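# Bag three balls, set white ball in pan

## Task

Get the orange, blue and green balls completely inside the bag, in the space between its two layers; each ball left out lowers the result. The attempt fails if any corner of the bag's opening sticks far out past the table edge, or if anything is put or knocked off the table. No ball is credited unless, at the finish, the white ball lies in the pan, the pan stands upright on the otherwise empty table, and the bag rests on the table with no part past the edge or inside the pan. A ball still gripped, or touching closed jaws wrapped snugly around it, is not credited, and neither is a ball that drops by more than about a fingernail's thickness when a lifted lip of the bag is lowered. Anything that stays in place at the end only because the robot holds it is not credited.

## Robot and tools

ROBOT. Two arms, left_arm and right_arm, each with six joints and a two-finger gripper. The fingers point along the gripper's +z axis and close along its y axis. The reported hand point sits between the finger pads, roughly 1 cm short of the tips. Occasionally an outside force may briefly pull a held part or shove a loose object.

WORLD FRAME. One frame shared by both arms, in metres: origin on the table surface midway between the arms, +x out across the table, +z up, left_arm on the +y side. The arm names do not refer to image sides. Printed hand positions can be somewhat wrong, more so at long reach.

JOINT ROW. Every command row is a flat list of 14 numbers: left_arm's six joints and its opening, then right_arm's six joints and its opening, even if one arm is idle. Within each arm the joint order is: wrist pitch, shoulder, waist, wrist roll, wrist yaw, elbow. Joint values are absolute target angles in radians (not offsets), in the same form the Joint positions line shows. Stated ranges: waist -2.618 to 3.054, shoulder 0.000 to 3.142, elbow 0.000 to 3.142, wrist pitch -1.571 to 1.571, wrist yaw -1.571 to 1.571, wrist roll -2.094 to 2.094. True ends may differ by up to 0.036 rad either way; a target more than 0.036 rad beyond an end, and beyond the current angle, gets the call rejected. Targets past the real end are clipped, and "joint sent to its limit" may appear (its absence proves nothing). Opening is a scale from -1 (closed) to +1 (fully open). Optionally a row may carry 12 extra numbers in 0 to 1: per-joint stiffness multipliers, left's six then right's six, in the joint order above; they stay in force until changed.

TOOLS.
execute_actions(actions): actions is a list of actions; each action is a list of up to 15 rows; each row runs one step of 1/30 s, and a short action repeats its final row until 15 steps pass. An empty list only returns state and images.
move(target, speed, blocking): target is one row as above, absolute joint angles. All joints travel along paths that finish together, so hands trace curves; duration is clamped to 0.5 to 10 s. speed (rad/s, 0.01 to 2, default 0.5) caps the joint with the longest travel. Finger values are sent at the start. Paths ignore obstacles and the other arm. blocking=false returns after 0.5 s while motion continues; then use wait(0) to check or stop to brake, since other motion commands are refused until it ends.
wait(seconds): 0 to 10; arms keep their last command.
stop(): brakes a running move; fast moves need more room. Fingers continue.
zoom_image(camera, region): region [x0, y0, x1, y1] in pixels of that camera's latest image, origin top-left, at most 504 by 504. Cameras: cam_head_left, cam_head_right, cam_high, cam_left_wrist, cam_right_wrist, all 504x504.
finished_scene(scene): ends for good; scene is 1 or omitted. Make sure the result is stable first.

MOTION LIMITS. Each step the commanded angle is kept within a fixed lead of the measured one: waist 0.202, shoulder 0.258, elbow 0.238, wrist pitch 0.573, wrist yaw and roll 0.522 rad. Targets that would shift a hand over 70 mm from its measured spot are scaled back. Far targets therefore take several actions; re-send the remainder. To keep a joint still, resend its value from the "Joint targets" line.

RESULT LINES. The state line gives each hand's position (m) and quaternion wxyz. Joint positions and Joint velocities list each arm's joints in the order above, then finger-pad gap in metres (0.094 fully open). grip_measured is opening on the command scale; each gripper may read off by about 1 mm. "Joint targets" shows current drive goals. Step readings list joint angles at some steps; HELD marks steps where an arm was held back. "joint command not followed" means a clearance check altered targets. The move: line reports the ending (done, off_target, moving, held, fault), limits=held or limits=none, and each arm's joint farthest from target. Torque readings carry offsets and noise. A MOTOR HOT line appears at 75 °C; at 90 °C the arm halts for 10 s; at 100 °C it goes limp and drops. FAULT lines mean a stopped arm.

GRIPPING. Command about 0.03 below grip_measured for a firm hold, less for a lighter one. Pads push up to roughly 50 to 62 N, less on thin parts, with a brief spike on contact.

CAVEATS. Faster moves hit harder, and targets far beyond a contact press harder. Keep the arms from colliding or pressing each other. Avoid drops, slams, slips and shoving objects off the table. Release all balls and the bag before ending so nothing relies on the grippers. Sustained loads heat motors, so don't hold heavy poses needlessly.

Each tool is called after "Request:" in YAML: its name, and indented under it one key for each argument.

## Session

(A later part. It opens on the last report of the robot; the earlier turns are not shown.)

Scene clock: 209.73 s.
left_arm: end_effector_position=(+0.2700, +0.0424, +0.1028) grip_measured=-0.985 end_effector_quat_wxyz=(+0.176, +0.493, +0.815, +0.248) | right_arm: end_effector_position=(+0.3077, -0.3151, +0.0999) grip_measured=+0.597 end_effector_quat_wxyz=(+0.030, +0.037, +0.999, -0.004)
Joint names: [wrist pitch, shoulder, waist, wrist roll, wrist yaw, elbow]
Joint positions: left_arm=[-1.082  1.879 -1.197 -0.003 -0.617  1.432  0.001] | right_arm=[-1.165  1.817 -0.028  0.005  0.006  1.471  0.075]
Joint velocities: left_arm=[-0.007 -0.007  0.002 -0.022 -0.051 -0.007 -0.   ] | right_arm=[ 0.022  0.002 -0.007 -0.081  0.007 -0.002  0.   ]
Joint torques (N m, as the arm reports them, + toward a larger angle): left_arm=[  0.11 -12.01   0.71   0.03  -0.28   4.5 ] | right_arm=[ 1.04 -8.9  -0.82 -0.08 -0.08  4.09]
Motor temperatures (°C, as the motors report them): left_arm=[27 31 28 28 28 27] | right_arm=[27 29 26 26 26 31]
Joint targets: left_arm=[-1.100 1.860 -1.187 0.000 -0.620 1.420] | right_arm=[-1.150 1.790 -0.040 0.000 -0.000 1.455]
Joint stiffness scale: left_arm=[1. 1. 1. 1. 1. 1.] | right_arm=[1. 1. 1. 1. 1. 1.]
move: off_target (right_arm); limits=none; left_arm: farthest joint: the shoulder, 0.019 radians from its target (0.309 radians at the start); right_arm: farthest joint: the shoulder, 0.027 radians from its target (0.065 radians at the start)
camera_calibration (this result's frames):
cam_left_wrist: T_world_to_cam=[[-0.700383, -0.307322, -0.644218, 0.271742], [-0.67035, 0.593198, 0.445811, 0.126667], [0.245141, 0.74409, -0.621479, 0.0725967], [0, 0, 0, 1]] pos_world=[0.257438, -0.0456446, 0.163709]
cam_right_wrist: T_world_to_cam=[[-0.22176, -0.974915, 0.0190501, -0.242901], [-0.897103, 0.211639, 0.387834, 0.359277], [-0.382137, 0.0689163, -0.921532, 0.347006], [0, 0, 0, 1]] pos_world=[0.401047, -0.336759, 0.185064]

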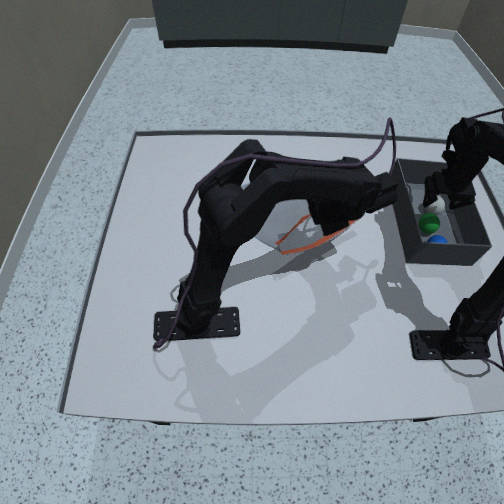

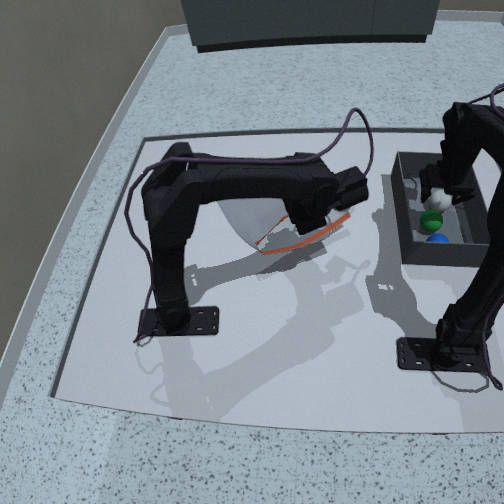

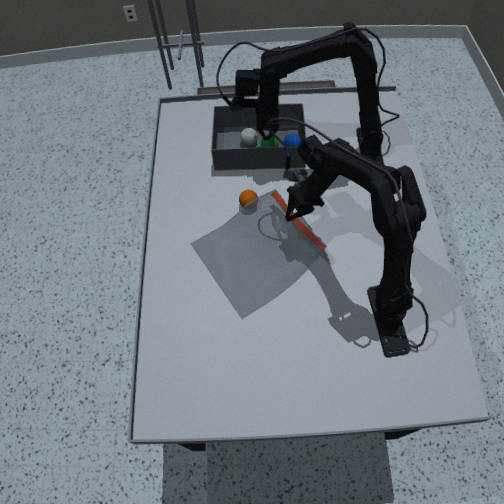

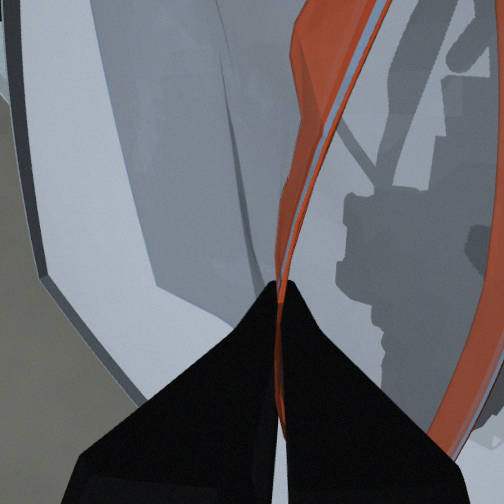

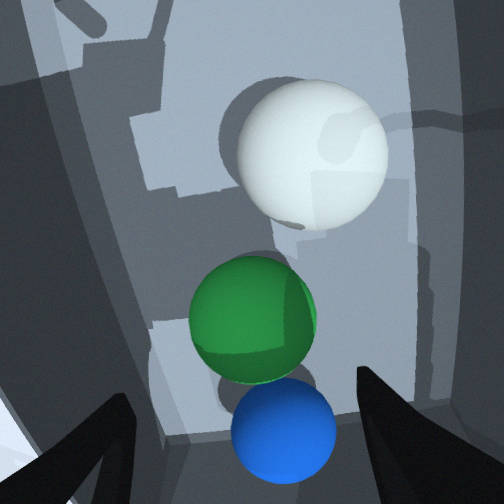

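Request:
move:
  target: [-1.1,1.86,-1.187,0,-0.62,1.42,-1, -0.89,1.859,-0.057,0,0,1.246,0.7]
  speed: 0.25

Scene clock: 216.80 s.
left_arm: end_effector_position=(+0.2695, +0.0423, +0.1024) grip_measured=-0.985 end_effector_quat_wxyz=(+0.175, +0.493, +0.815, +0.247) | right_arm: end_effector_position=(+0.3053, -0.3209, +0.0347) grip_measured=+0.697 end_effector_quat_wxyz=(+0.033, +0.046, +0.998, -0.005)
Joint names: [wrist pitch, shoulder, waist, wrist roll, wrist yaw, elbow]
Joint positions: left_arm=[-1.083  1.879 -1.197 -0.003 -0.614  1.432  0.001] | right_arm=[-0.905  1.862 -0.045  0.005  0.006  1.261  0.08 ]
Joint velocities: left_arm=[-0.066 -0.002  0.002 -0.007  0.022 -0.017  0.   ] | right_arm=[ 0.007 -0.012 -0.007 -0.037 -0.066 -0.032 -0.002]
Joint torques (N m, as the arm reports them, + toward a larger angle): left_arm=[  0.08 -11.99   0.66   0.03  -0.32   4.54] | right_arm=[ 1.04 -7.26 -0.82 -0.09 -0.07  3.9 ]
Motor temperatures (°C, as the motors report them): left_arm=[27 31 28 28 28 27] | right_arm=[27 29 26 26 26 31]
Joint targets: left_arm=[-1.100 1.860 -1.187 -0.000 -0.620 1.420] | right_arm=[-0.890 1.859 -0.057 -0.000 0.000 1.246]
Joint stiffness scale: left_arm=[1. 1. 1. 1. 1. 1.] | right_arm=[1. 1. 1. 1. 1. 1.]
move: done; limits=none; left_arm: farthest joint: the shoulder, 0.019 radians from its target (0.019 radians at the start); right_arm: farthest joint: the elbow, 0.015 radians from its target (0.225 radians at the start)
camera_calibration (this result's frames):
cam_left_wrist: T_world_to_cam=[[-0.702393, -0.307679, -0.641855, 0.271505], [-0.668907, 0.593589, 0.447455, 0.125962], [0.243325, 0.74363, -0.622741, 0.0731975], [0, 0, 0, 1]] pos_world=[0.257149, -0.0456651, 0.163487]
cam_right_wrist: T_world_to_cam=[[-0.238569, -0.970956, 0.0181675, -0.24144], [-0.895534, 0.227196, 0.382623, 0.3883], [-0.375638, 0.0750123, -0.923726, 0.286416], [0, 0, 0, 1]] pos_world=[0.397725, -0.344133, 0.120384]

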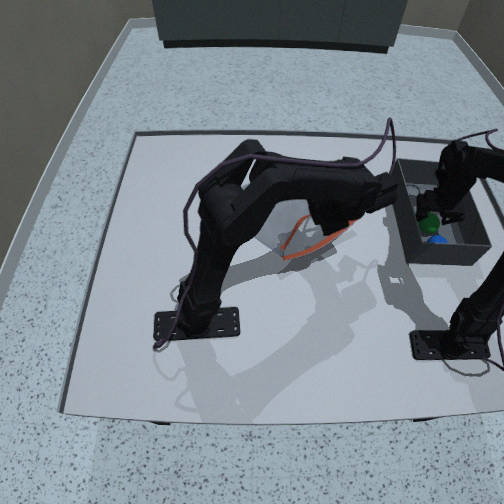

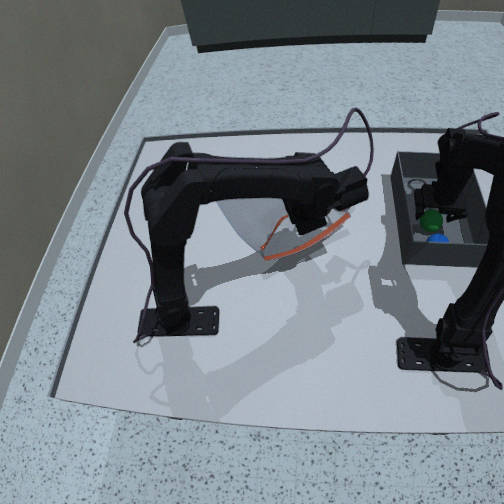

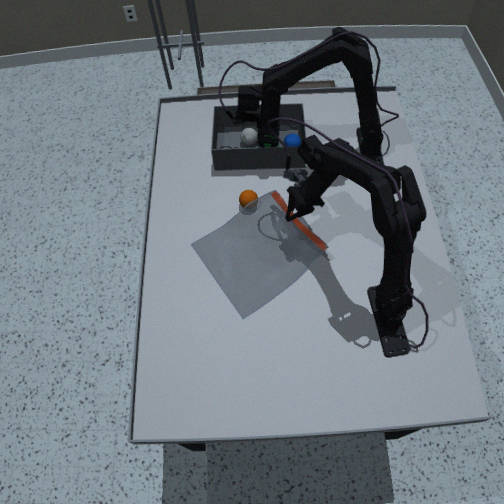

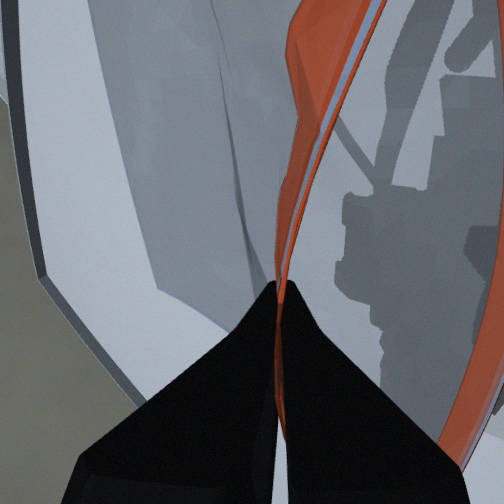

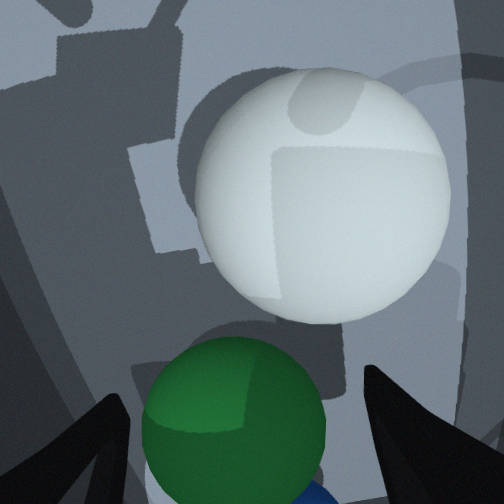

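Request:
move:
  target: [-1.1,1.86,-1.187,0,-0.62,1.42,-1, -0.89,1.859,-0.05,0,0,1.246,0.1]
  speed: 0.25

Scene clock: 220.97 s.
left_arm: end_effector_position=(+0.2693, +0.0422, +0.1023) grip_measured=-0.985 end_effector_quat_wxyz=(+0.175, +0.493, +0.816, +0.246) | right_arm: end_effector_position=(+0.3053, -0.3210, +0.0347) grip_measured=+0.107 end_effector_quat_wxyz=(+0.033, +0.046, +0.998, -0.005)
Joint names: [wrist pitch, shoulder, waist, wrist roll, wrist yaw, elbow]
Joint positions: left_arm=[-1.083  1.879 -1.197 -0.003 -0.612  1.432  0.001] | right_arm=[-0.904  1.862 -0.045  0.005  0.007  1.261  0.052]
Joint velocities: left_arm=[ 0.022  0.007 -0.017 -0.081  0.066 -0.012 -0.001] | right_arm=[-0.022 -0.002 -0.022 -0.066  0.037  0.002 -0.   ]
Joint torques (N m, as the arm reports them, + toward a larger angle): left_arm=[  0.1  -11.99   0.64   0.02  -0.34   4.53] | right_arm=[ 1.05 -7.25 -0.32 -0.09 -0.07  3.9 ]
Motor temperatures (°C, as the motors report them): left_arm=[27 31 28 28 28 27] | right_arm=[27 29 26 26 26 31]
Joint targets: left_arm=[-1.100 1.860 -1.187 0.000 -0.620 1.420] | right_arm=[-0.890 1.859 -0.050 -0.000 0.000 1.246]
Joint stiffness scale: left_arm=[1. 1. 1. 1. 1. 1.] | right_arm=[1. 1. 1. 1. 1. 1.]
move: done; limits=none; left_arm: farthest joint: the shoulder, 0.019 radians from its target (0.019 radians at the start); right_arm: farthest joint: the elbow, 0.015 radians from its target (0.015 radians at the start)
camera_calibration (this result's frames):
cam_left_wrist: T_world_to_cam=[[-0.703508, -0.308175, -0.640394, 0.271339], [-0.668099, 0.594024, 0.448084, 0.125664], [0.242321, 0.743078, -0.623792, 0.0736347], [0, 0, 0, 1]] pos_world=[0.257002, -0.0457439, 0.163388]
cam_right_wrist: T_world_to_cam=[[-0.238599, -0.970942, 0.0184847, -0.24149], [-0.895661, 0.227376, 0.382219, 0.388505], [-0.375315, 0.0746411, -0.923887, 0.286249], [0, 0, 0, 1]] pos_world=[0.397783, -0.344176, 0.120432]

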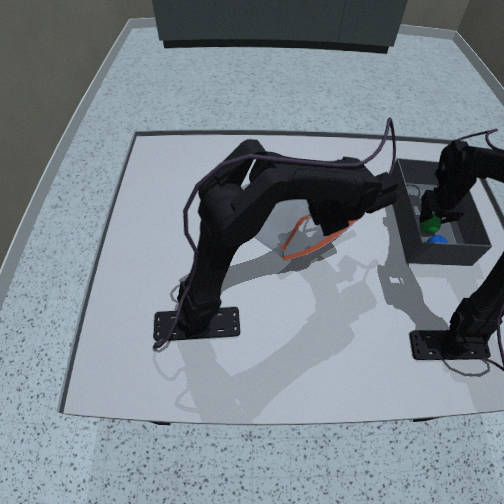

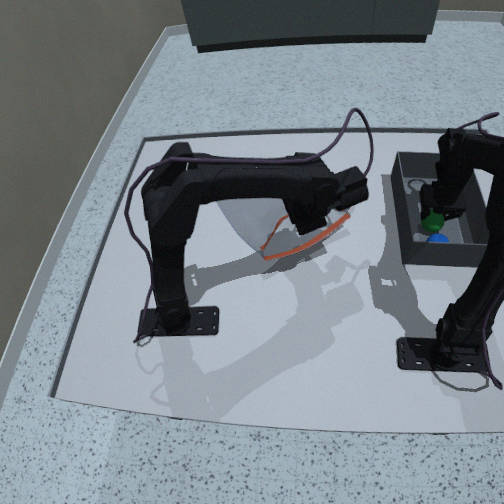

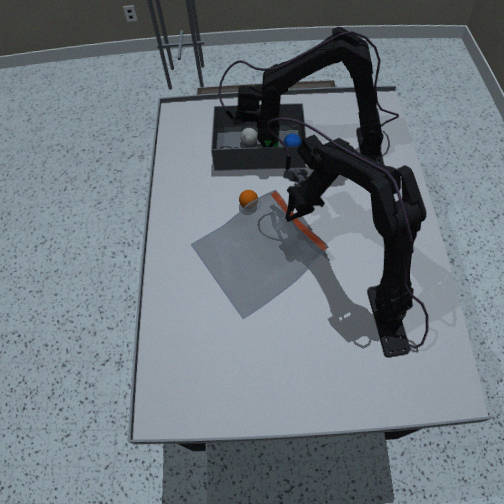

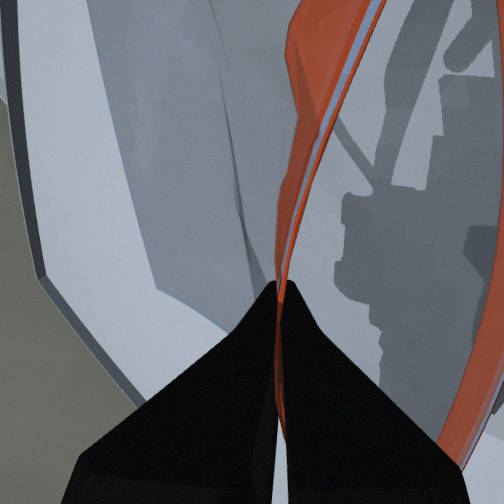

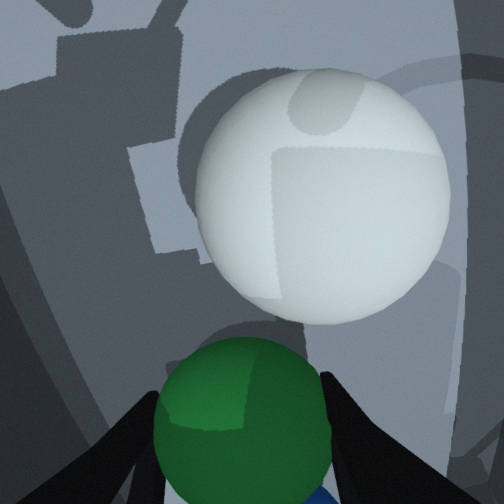

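Request:
move:
  target: [-1.28,1.953,-1.0,0,-0.2,1.67,-1, -1.356,1.67,-0.05,0,0,1.62,0.07]
  speed: 0.18

Scene clock: 236.77 s.
left_arm: end_effector_position=(+0.2715, +0.0420, +0.1031) grip_measured=-0.985 end_effector_quat_wxyz=(+0.047, +0.439, +0.893, +0.090) | right_arm: end_effector_position=(+0.2868, -0.3194, +0.1666) grip_measured=+0.078 end_effector_quat_wxyz=(+0.056, +0.046, +0.997, -0.006)
Joint names: [wrist pitch, shoulder, waist, wrist roll, wrist yaw, elbow]
Joint positions: left_arm=[-1.262  1.949 -1.01  -0.003 -0.204  1.645  0.001] | right_arm=[-1.349  1.691 -0.045  0.005  0.007  1.581  0.051]
Joint velocities: left_arm=[ 0.022 -0.017 -0.012 -0.022  0.007  0.002  0.   ] | right_arm=[-0.066 -0.012 -0.012 -0.037  0.051 -0.007 -0.001]
Joint torques (N m, as the arm reports them, + toward a larger angle): left_arm=[  0.04 -10.47   0.66   0.03  -0.05   7.43] | right_arm=[ 0.91 -7.49 -0.32 -0.09 -0.07  7.55]
Motor temperatures (°C, as the motors report them): left_arm=[27 31 28 28 27 27] | right_arm=[27 29 26 26 26 30]
Joint targets: left_arm=[-1.280 1.953 -1.000 0.000 -0.200 1.670] | right_arm=[-1.356 1.670 -0.050 -0.000 0.000 1.620]
Joint stiffness scale: left_arm=[1. 1. 1. 1. 1. 1.] | right_arm=[1. 1. 1. 1. 1. 1.]
move: off_target (left_arm, right_arm); limits=none; left_arm: farthest joint: the elbow, 0.025 radians from its target (0.238 radians at the start); right_arm: farthest joint: the elbow, 0.039 radians from its target (0.359 radians at the start)
camera_calibration (this result's frames):
cam_left_wrist: T_world_to_cam=[[-0.799897, -0.529749, -0.282013, 0.271876], [-0.584047, 0.579065, 0.568835, 0.0922364], [-0.138036, 0.619718, -0.77259, 0.197565], [0, 0, 0, 1]] pos_world=[0.298614, -0.0318193, 0.176842]
cam_right_wrist: T_world_to_cam=[[-0.239285, -0.970883, 0.0113442, -0.245399], [-0.912265, 0.228808, 0.339735, 0.333393], [-0.332439, 0.0709448, -0.940453, 0.390306], [0, 0, 0, 1]] pos_world=[0.375175, -0.342227, 0.256583]

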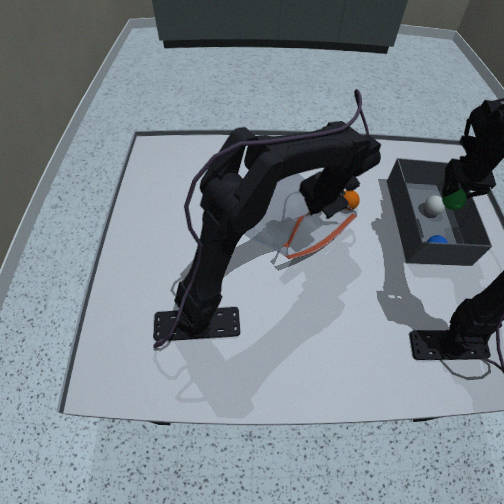

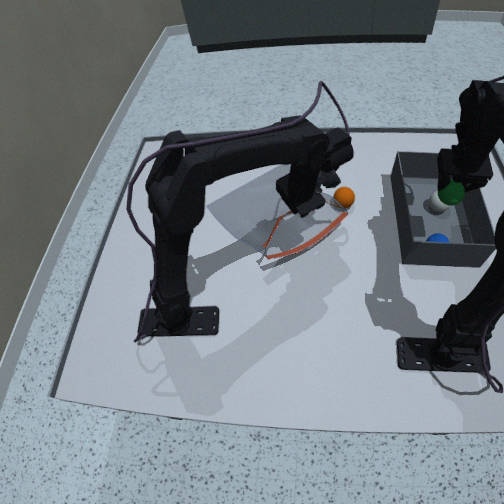

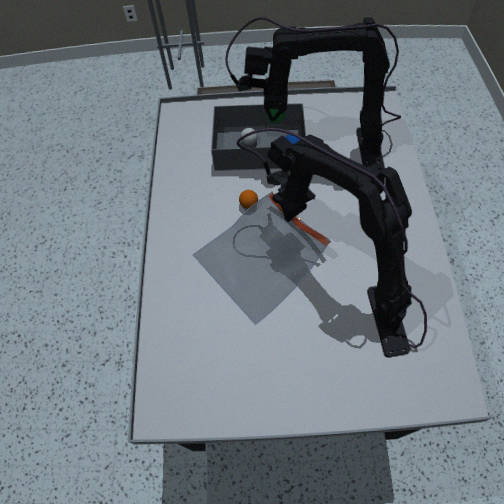

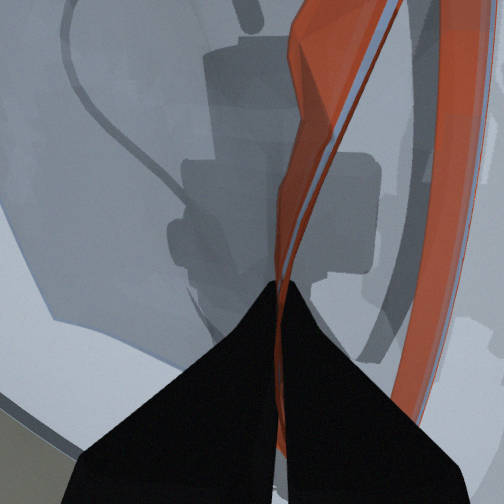

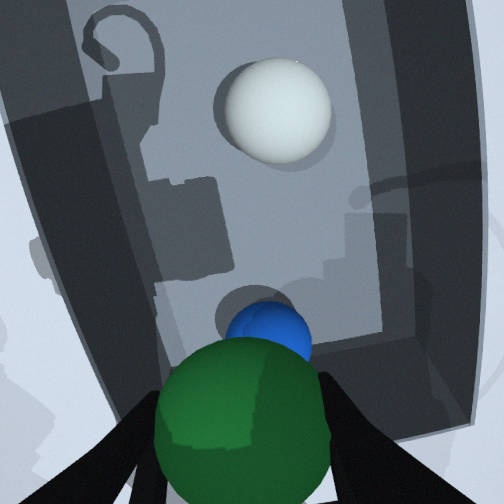

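Request:
zoom_image:
  camera: "cam_head_right"
  region: [200, 150, 380, 290]

Request:
zoom_image:
  camera: "cam_head_left"
  region: [250, 150, 504, 290]

Region (200, 150, 380, 290) of cam_head_right's 504x504 image, scaled by 2.800, with more detail than that image has.

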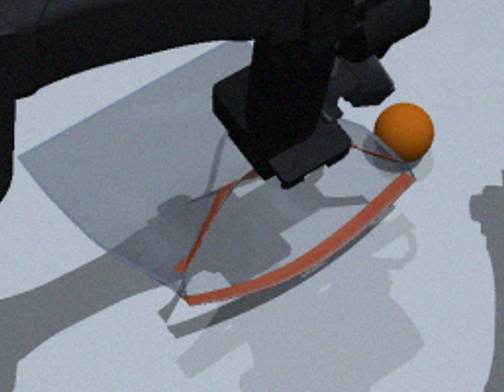

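Region (250, 150, 504, 290) of cam_head_left's 504x504 image, scaled by 1.984, with more detail than that image has; it fills the top 278 rows of this view, and the rest is white.

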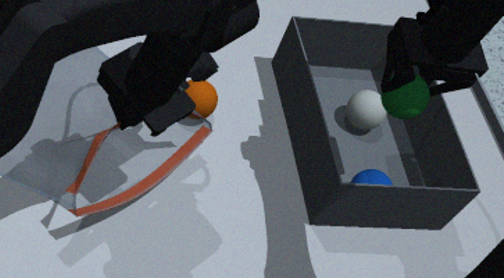

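Request:
move:
  target: [-1.28,1.953,-1.0,0,-0.2,1.67,-1, -0.9,1.03,0.45,0,0,0.93,0.05]
  speed: 0.5

Request:
move:
  target: [-1.28,1.953,-1.0,0,-0.2,1.67,-1, 0.54,1.236,0.92,-0.4,0,0.2,0.05]
  speed: 0.7

Scene clock: 251.53 s.
left_arm: end_effector_position=(+0.2713, +0.0420, +0.1031) grip_measured=-0.985 end_effector_quat_wxyz=(+0.047, +0.439, +0.893, +0.090) | right_arm: end_effector_position=(+0.2053, -0.1868, +0.1699) grip_measured=+0.059 end_effector_quat_wxyz=(+0.266, -0.187, +0.944, +0.053)
Joint names: [wrist pitch, shoulder, waist, wrist roll, wrist yaw, elbow]
Joint positions: left_arm=[-1.263  1.949 -1.01  -0.003 -0.203  1.645  0.001] | right_arm=[-0.918  1.048  0.439  0.005  0.003  0.945  0.05 ]
Joint velocities: left_arm=[-0.095 -0.002  0.012  0.022  0.007 -0.022 -0.001] | right_arm=[ 0.051  0.007 -0.027 -0.11  -0.007 -0.017 -0.   ]
Joint torques (N m, as the arm reports them, + toward a larger angle): left_arm=[  0.02 -10.49   0.65   0.02  -0.06   7.38] | right_arm=[ 2.01 -3.    0.82 -0.09 -0.04  4.69]
Motor temperatures (°C, as the motors report them): left_arm=[27 30 28 28 27 27] | right_arm=[27 29 26 26 26 31]
Joint targets: left_arm=[-1.280 1.953 -1.000 -0.000 -0.200 1.670] | right_arm=[-0.900 1.030 0.450 0.000 -0.000 0.930]
Joint stiffness scale: left_arm=[1. 1. 1. 1. 1. 1.] | right_arm=[1. 1. 1. 1. 1. 1.]
move: off_target (left_arm); limits=none; left_arm: farthest joint: the elbow, 0.025 radians from its target (0.025 radians at the start); right_arm: farthest joint: the shoulder, 0.018 radians from its target (0.661 radians at the start)
camera_calibration (this result's frames):
cam_left_wrist: T_world_to_cam=[[-0.800134, -0.529792, -0.281258, 0.271723], [-0.583569, 0.579158, 0.569231, 0.0919868], [-0.138681, 0.619594, -0.772574, 0.197704], [0, 0, 0, 1]] pos_world=[0.298513, -0.0318143, 0.176803]
cam_right_wrist: T_world_to_cam=[[0.250559, -0.966328, -0.0585649, -0.224019], [-0.965736, -0.245262, -0.0848579, 0.222168], [0.0676368, 0.0778201, -0.99467, 0.28526], [0, 0, 0, 1]] pos_world=[0.251392, -0.184185, 0.289473]

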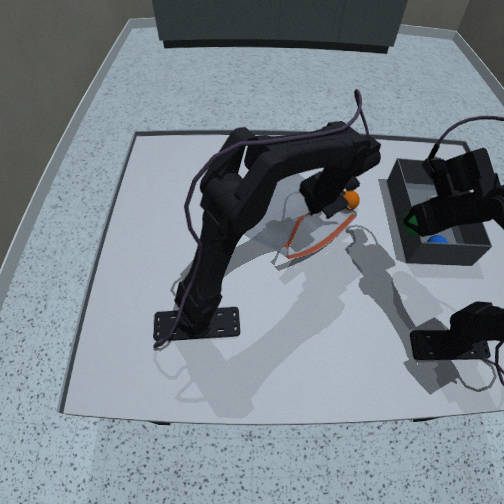

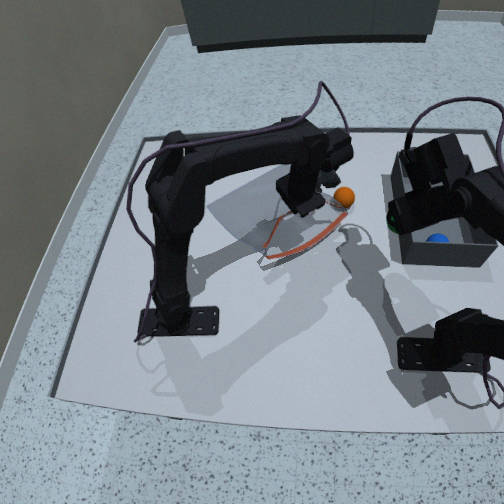

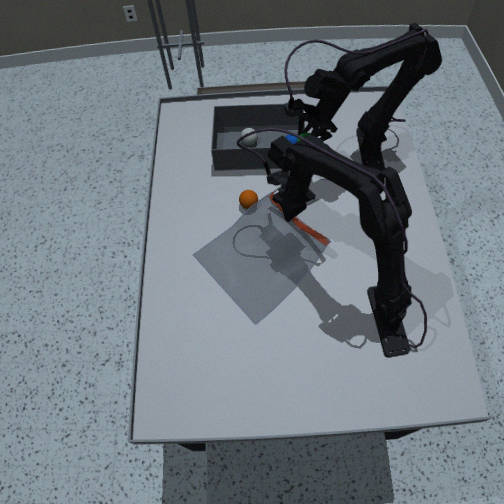

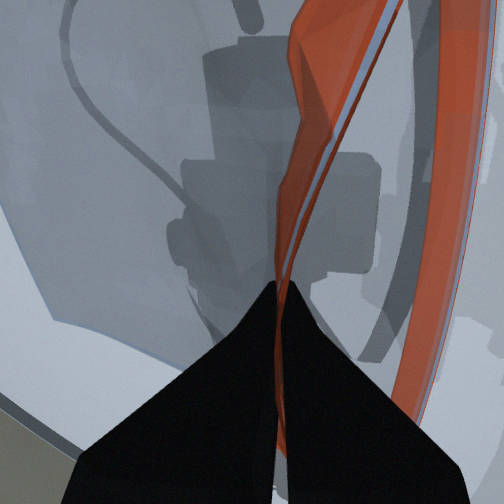

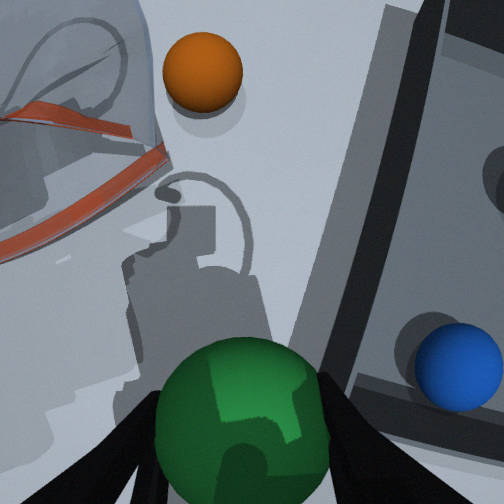

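Scene clock: 254.47 s.
left_arm: end_effector_position=(+0.2713, +0.0420, +0.1031) grip_measured=-0.985 end_effector_quat_wxyz=(+0.047, +0.439, +0.893, +0.090) | right_arm: end_effector_position=(+0.1721, -0.0388, +0.0719) grip_measured=+0.059 end_effector_quat_wxyz=(+0.497, -0.507, +0.694, +0.118)
Joint names: [wrist pitch, shoulder, waist, wrist roll, wrist yaw, elbow]
Joint positions: left_arm=[-1.263  1.949 -1.01  -0.003 -0.203  1.645  0.001] | right_arm=[ 0.519  1.231  0.908 -0.396  0.003  0.214  0.05 ]
Joint velocities: left_arm=[-0.066  0.002  0.007  0.022  0.037 -0.012 -0.   ] | right_arm=[-0.022 -0.012 -0.022  0.007  0.066 -0.012 -0.   ]
Joint torques (N m, as the arm reports them, + toward a larger angle): left_arm=[  0.03 -10.49   0.62   0.03  -0.06   7.4 ] | right_arm=[ 2.63 -1.96  0.86 -0.08 -0.04  4.05]
Motor temperatures (°C, as the motors report them): left_arm=[27 30 28 28 27 27] | right_arm=[27 29 26 26 26 31]
Joint targets: left_arm=[-1.280 1.953 -1.000 0.000 -0.200 1.670] | right_arm=[0.540 1.236 0.920 -0.400 -0.000 0.200]
Joint stiffness scale: left_arm=[1. 1. 1. 1. 1. 1.] | right_arm=[1. 1. 1. 1. 1. 1.]
move: off_target (left_arm, right_arm); limits=none; left_arm: farthest joint: the elbow, 0.025 radians from its target (0.025 radians at the start); right_arm: farthest joint: the wrist pitch, 0.021 radians from its target (1.458 radians at the start)
camera_calibration (this result's frames):
cam_left_wrist: T_world_to_cam=[[-0.800134, -0.529792, -0.281258, 0.271723], [-0.583569, 0.579158, 0.569231, 0.0919868], [-0.138681, 0.619594, -0.772574, 0.197704], [0, 0, 0, 1]] pos_world=[0.298513, -0.0318143, 0.176803]
cam_right_wrist: T_world_to_cam=[[0.800503, -0.55466, 0.227042, -0.177626], [-0.362178, -0.749525, -0.554112, 0.128371], [0.477517, 0.361338, -0.800882, 0.105081], [0, 0, 0, 1]] pos_world=[0.138505, -0.0402745, 0.195618]

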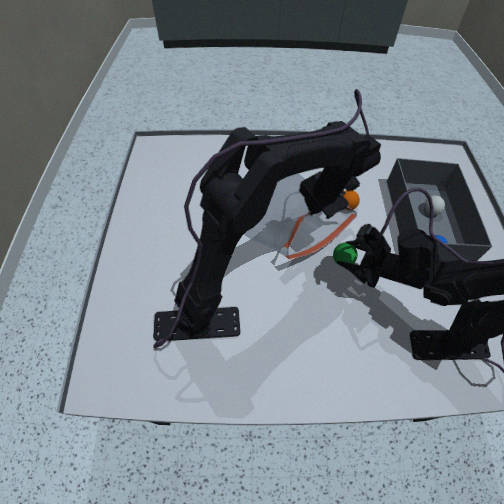

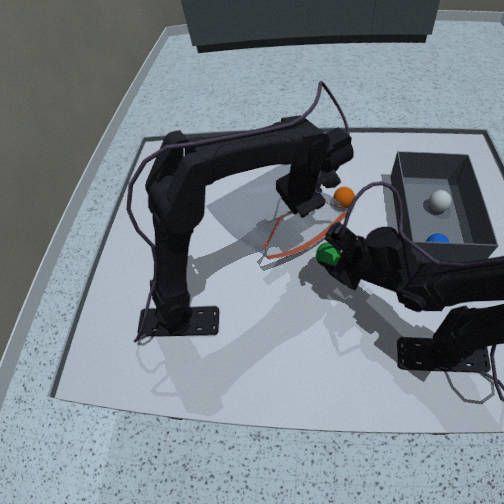

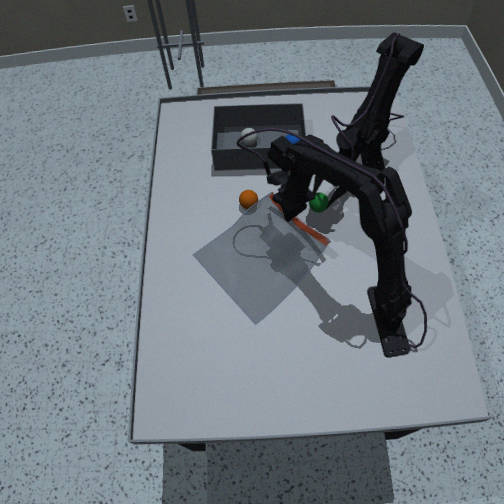

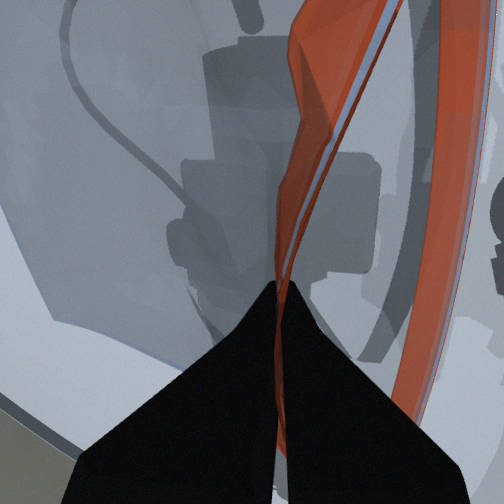

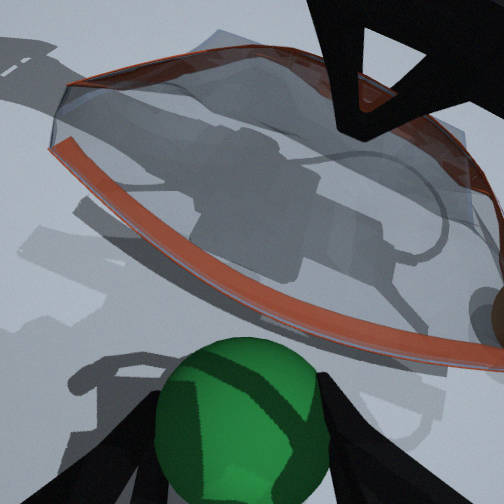

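Request:
move:
  target: [-1.28,1.953,-1.0,0,-0.2,1.67,-1, 0.935,1.726,0.945,-0.4,0,0.44,0.05]
  speed: 0.3

Scene clock: 261.27 s.
left_arm: end_effector_position=(+0.2713, +0.0421, +0.1031) grip_measured=-0.985 end_effector_quat_wxyz=(+0.047, +0.439, +0.893, +0.090) | right_arm: end_effector_position=(+0.2141, +0.0261, +0.0588) grip_measured=+0.059 end_effector_quat_wxyz=(+0.534, -0.501, +0.668, +0.134)
Joint names: [wrist pitch, shoulder, waist, wrist roll, wrist yaw, elbow]
Joint positions: left_arm=[-1.263  1.949 -1.01  -0.003 -0.203  1.645  0.001] | right_arm=[ 0.915  1.723  0.932 -0.396  0.003  0.402  0.05 ]
Joint velocities: left_arm=[-0.051 -0.017 -0.012  0.007 -0.037 -0.022 -0.002] | right_arm=[-0.022 -0.017  0.017 -0.022  0.066 -0.012 -0.   ]
Joint torques (N m, as the arm reports them, + toward a larger angle): left_arm=[  0.05 -10.52   0.66   0.03  -0.06   7.38] | right_arm=[ 2.68 -4.8   0.88 -0.07 -0.04  6.26]
Motor temperatures (°C, as the motors report them): left_arm=[27 30 28 28 27 28] | right_arm=[29 28 26 26 26 31]
Joint targets: left_arm=[-1.280 1.953 -1.000 0.000 -0.200 1.670] | right_arm=[0.935 1.726 0.945 -0.400 -0.000 0.440]
Joint stiffness scale: left_arm=[1. 1. 1. 1. 1. 1.] | right_arm=[1. 1. 1. 1. 1. 1.]
move: off_target (left_arm, right_arm); limits=none; left_arm: farthest joint: the elbow, 0.025 radians from its target (0.025 radians at the start); right_arm: farthest joint: the elbow, 0.038 radians from its target (0.226 radians at the start)
camera_calibration (this result's frames):
cam_left_wrist: T_world_to_cam=[[-0.8002, -0.529706, -0.281233, 0.271728], [-0.583437, 0.578985, 0.569541, 0.0918502], [-0.13886, 0.619828, -0.772354, 0.197666], [0, 0, 0, 1]] pos_world=[0.298474, -0.0317625, 0.176774]
cam_right_wrist: T_world_to_cam=[[0.800473, -0.551308, 0.235165, -0.172887], [-0.309391, -0.716107, -0.625674, 0.17703], [0.513342, 0.428077, -0.743794, 0.0383148], [0, 0, 0, 1]] pos_world=[0.173494, 0.0150572, 0.179919]

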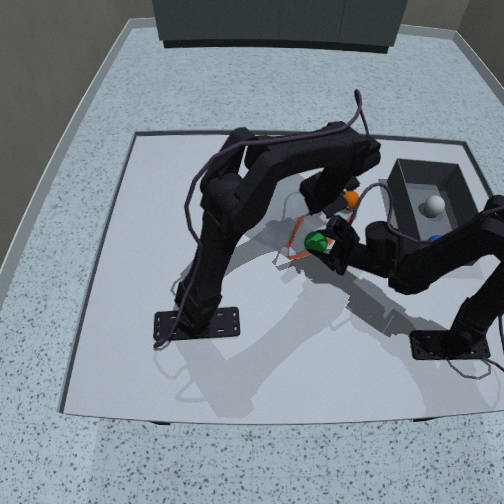

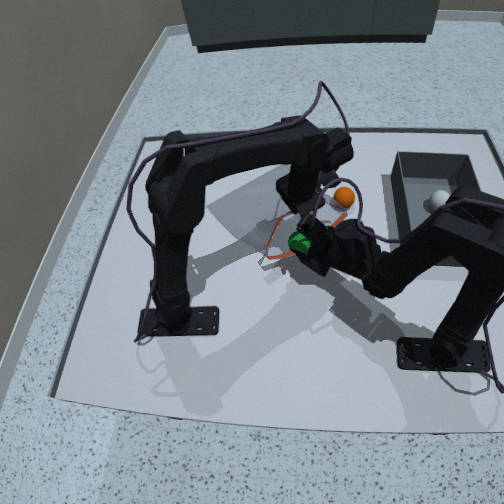

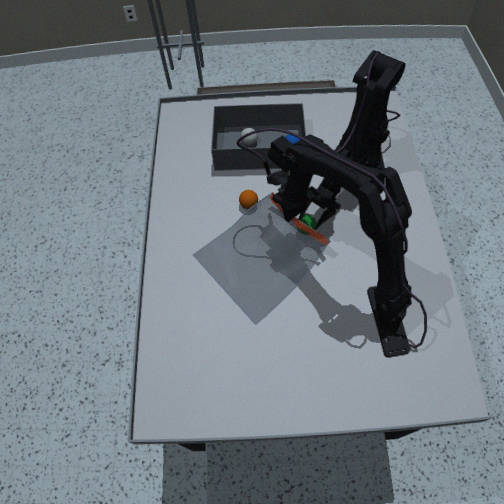

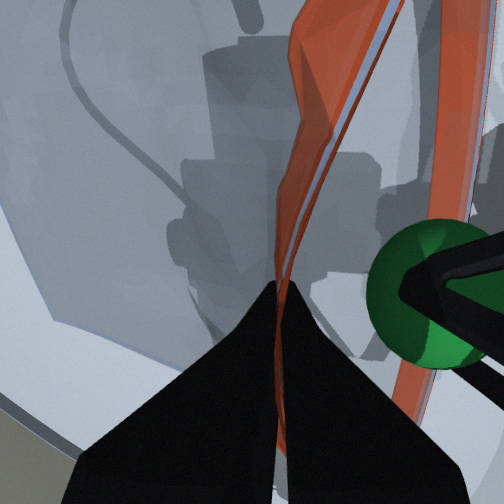

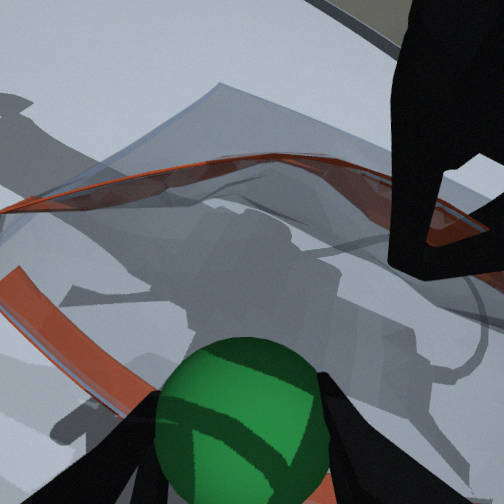

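Request:
move:
  target: [-1.28,1.953,-1.0,0,-0.2,1.67,-1, 1.11,2.036,0.945,-0.4,0,0.655,0.05]
  speed: 0.2

Scene clock: 281.20 s.
left_arm: end_effector_position=(+0.2721, +0.0429, +0.1031) grip_measured=-0.985 end_effector_quat_wxyz=(+0.046, +0.437, +0.893, +0.090) | right_arm: end_effector_position=(+0.2511, +0.0780, +0.0425) grip_measured=+0.059 end_effector_quat_wxyz=(+0.565, -0.494, +0.645, +0.144)
Joint names: [wrist pitch, shoulder, waist, wrist roll, wrist yaw, elbow]
Joint positions: left_arm=[-1.263  1.949 -1.007 -0.003 -0.204  1.645  0.001] | right_arm=[ 1.09   2.034  0.937 -0.407 -0.007  0.619  0.05 ]
Joint velocities: left_arm=[ 0.007 -0.017 -0.017 -0.037  0.022 -0.002  0.002] | right_arm=[ 0.022  0.007  0.007 -0.022  0.007 -0.007 -0.001]
Joint torques (N m, as the arm reports them, + toward a larger angle): left_arm=[  0.04 -10.51   0.47   0.01  -0.06   7.36] | right_arm=[ 2.69 -6.81  0.6   0.05  0.05  5.8 ]
Motor temperatures (°C, as the motors report them): left_arm=[26 30 28 28 27 28] | right_arm=[31 28 26 26 26 31]
Joint targets: left_arm=[-1.280 1.953 -1.000 -0.000 -0.200 1.670] | right_arm=[1.110 2.036 0.945 -0.400 0.000 0.655]
Joint stiffness scale: left_arm=[1. 1. 1. 1. 1. 1.] | right_arm=[1. 1. 1. 1. 1. 1.]
move: off_target (left_arm, right_arm); limits=none; left_arm: farthest joint: the elbow, 0.025 radians from its target (0.025 radians at the start); right_arm: farthest joint: the elbow, 0.036 radians from its target (0.253 radians at the start)
camera_calibration (this result's frames):
cam_left_wrist: T_world_to_cam=[[-0.798559, -0.531996, -0.281573, 0.272549], [-0.585241, 0.576897, 0.569809, 0.0923589], [-0.140698, 0.619814, -0.772032, 0.197705], [0, 0, 0, 1]] pos_world=[0.299516, -0.0308268, 0.17675]
cam_right_wrist: T_world_to_cam=[[0.796614, -0.55163, 0.247207, -0.169538], [-0.260916, -0.682671, -0.682556, 0.20309], [0.545279, 0.479234, -0.687754, -0.0295164], [0, 0, 0, 1]] pos_world=[0.20414, 0.0592669, 0.160231]

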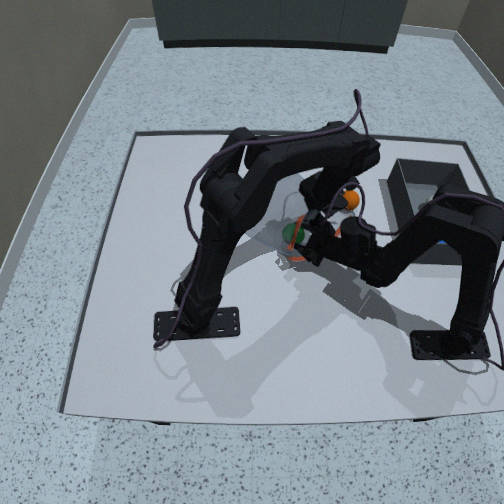

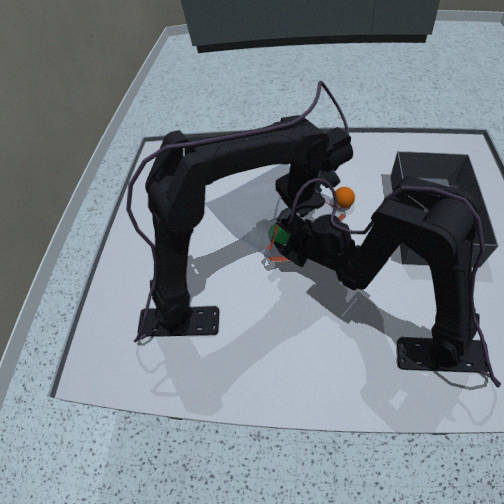

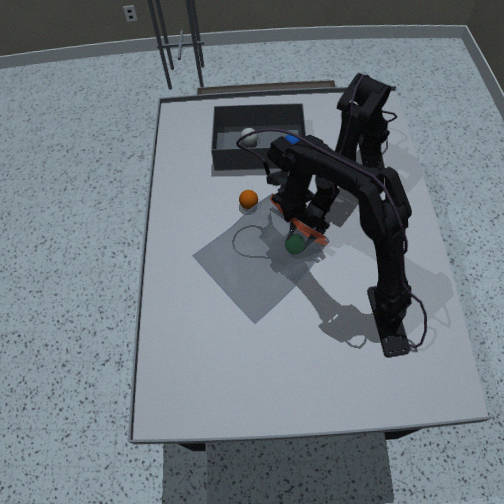

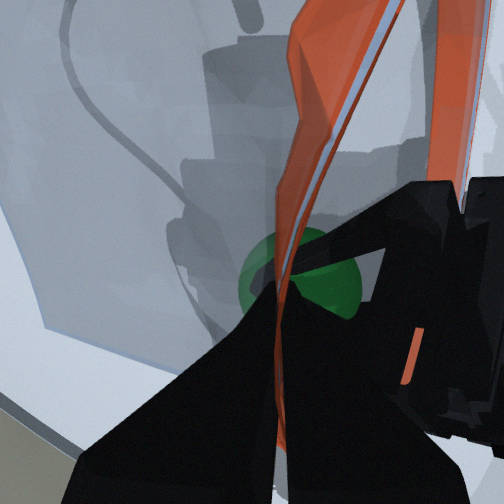

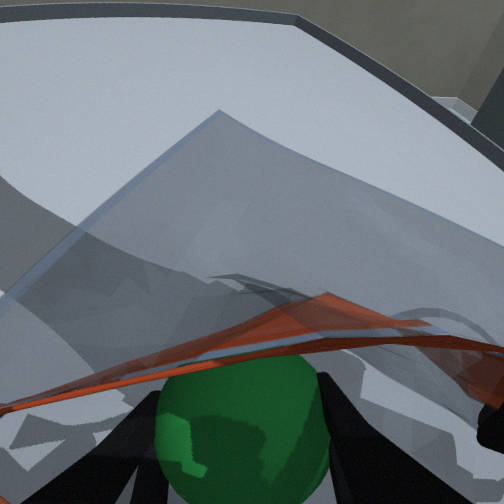

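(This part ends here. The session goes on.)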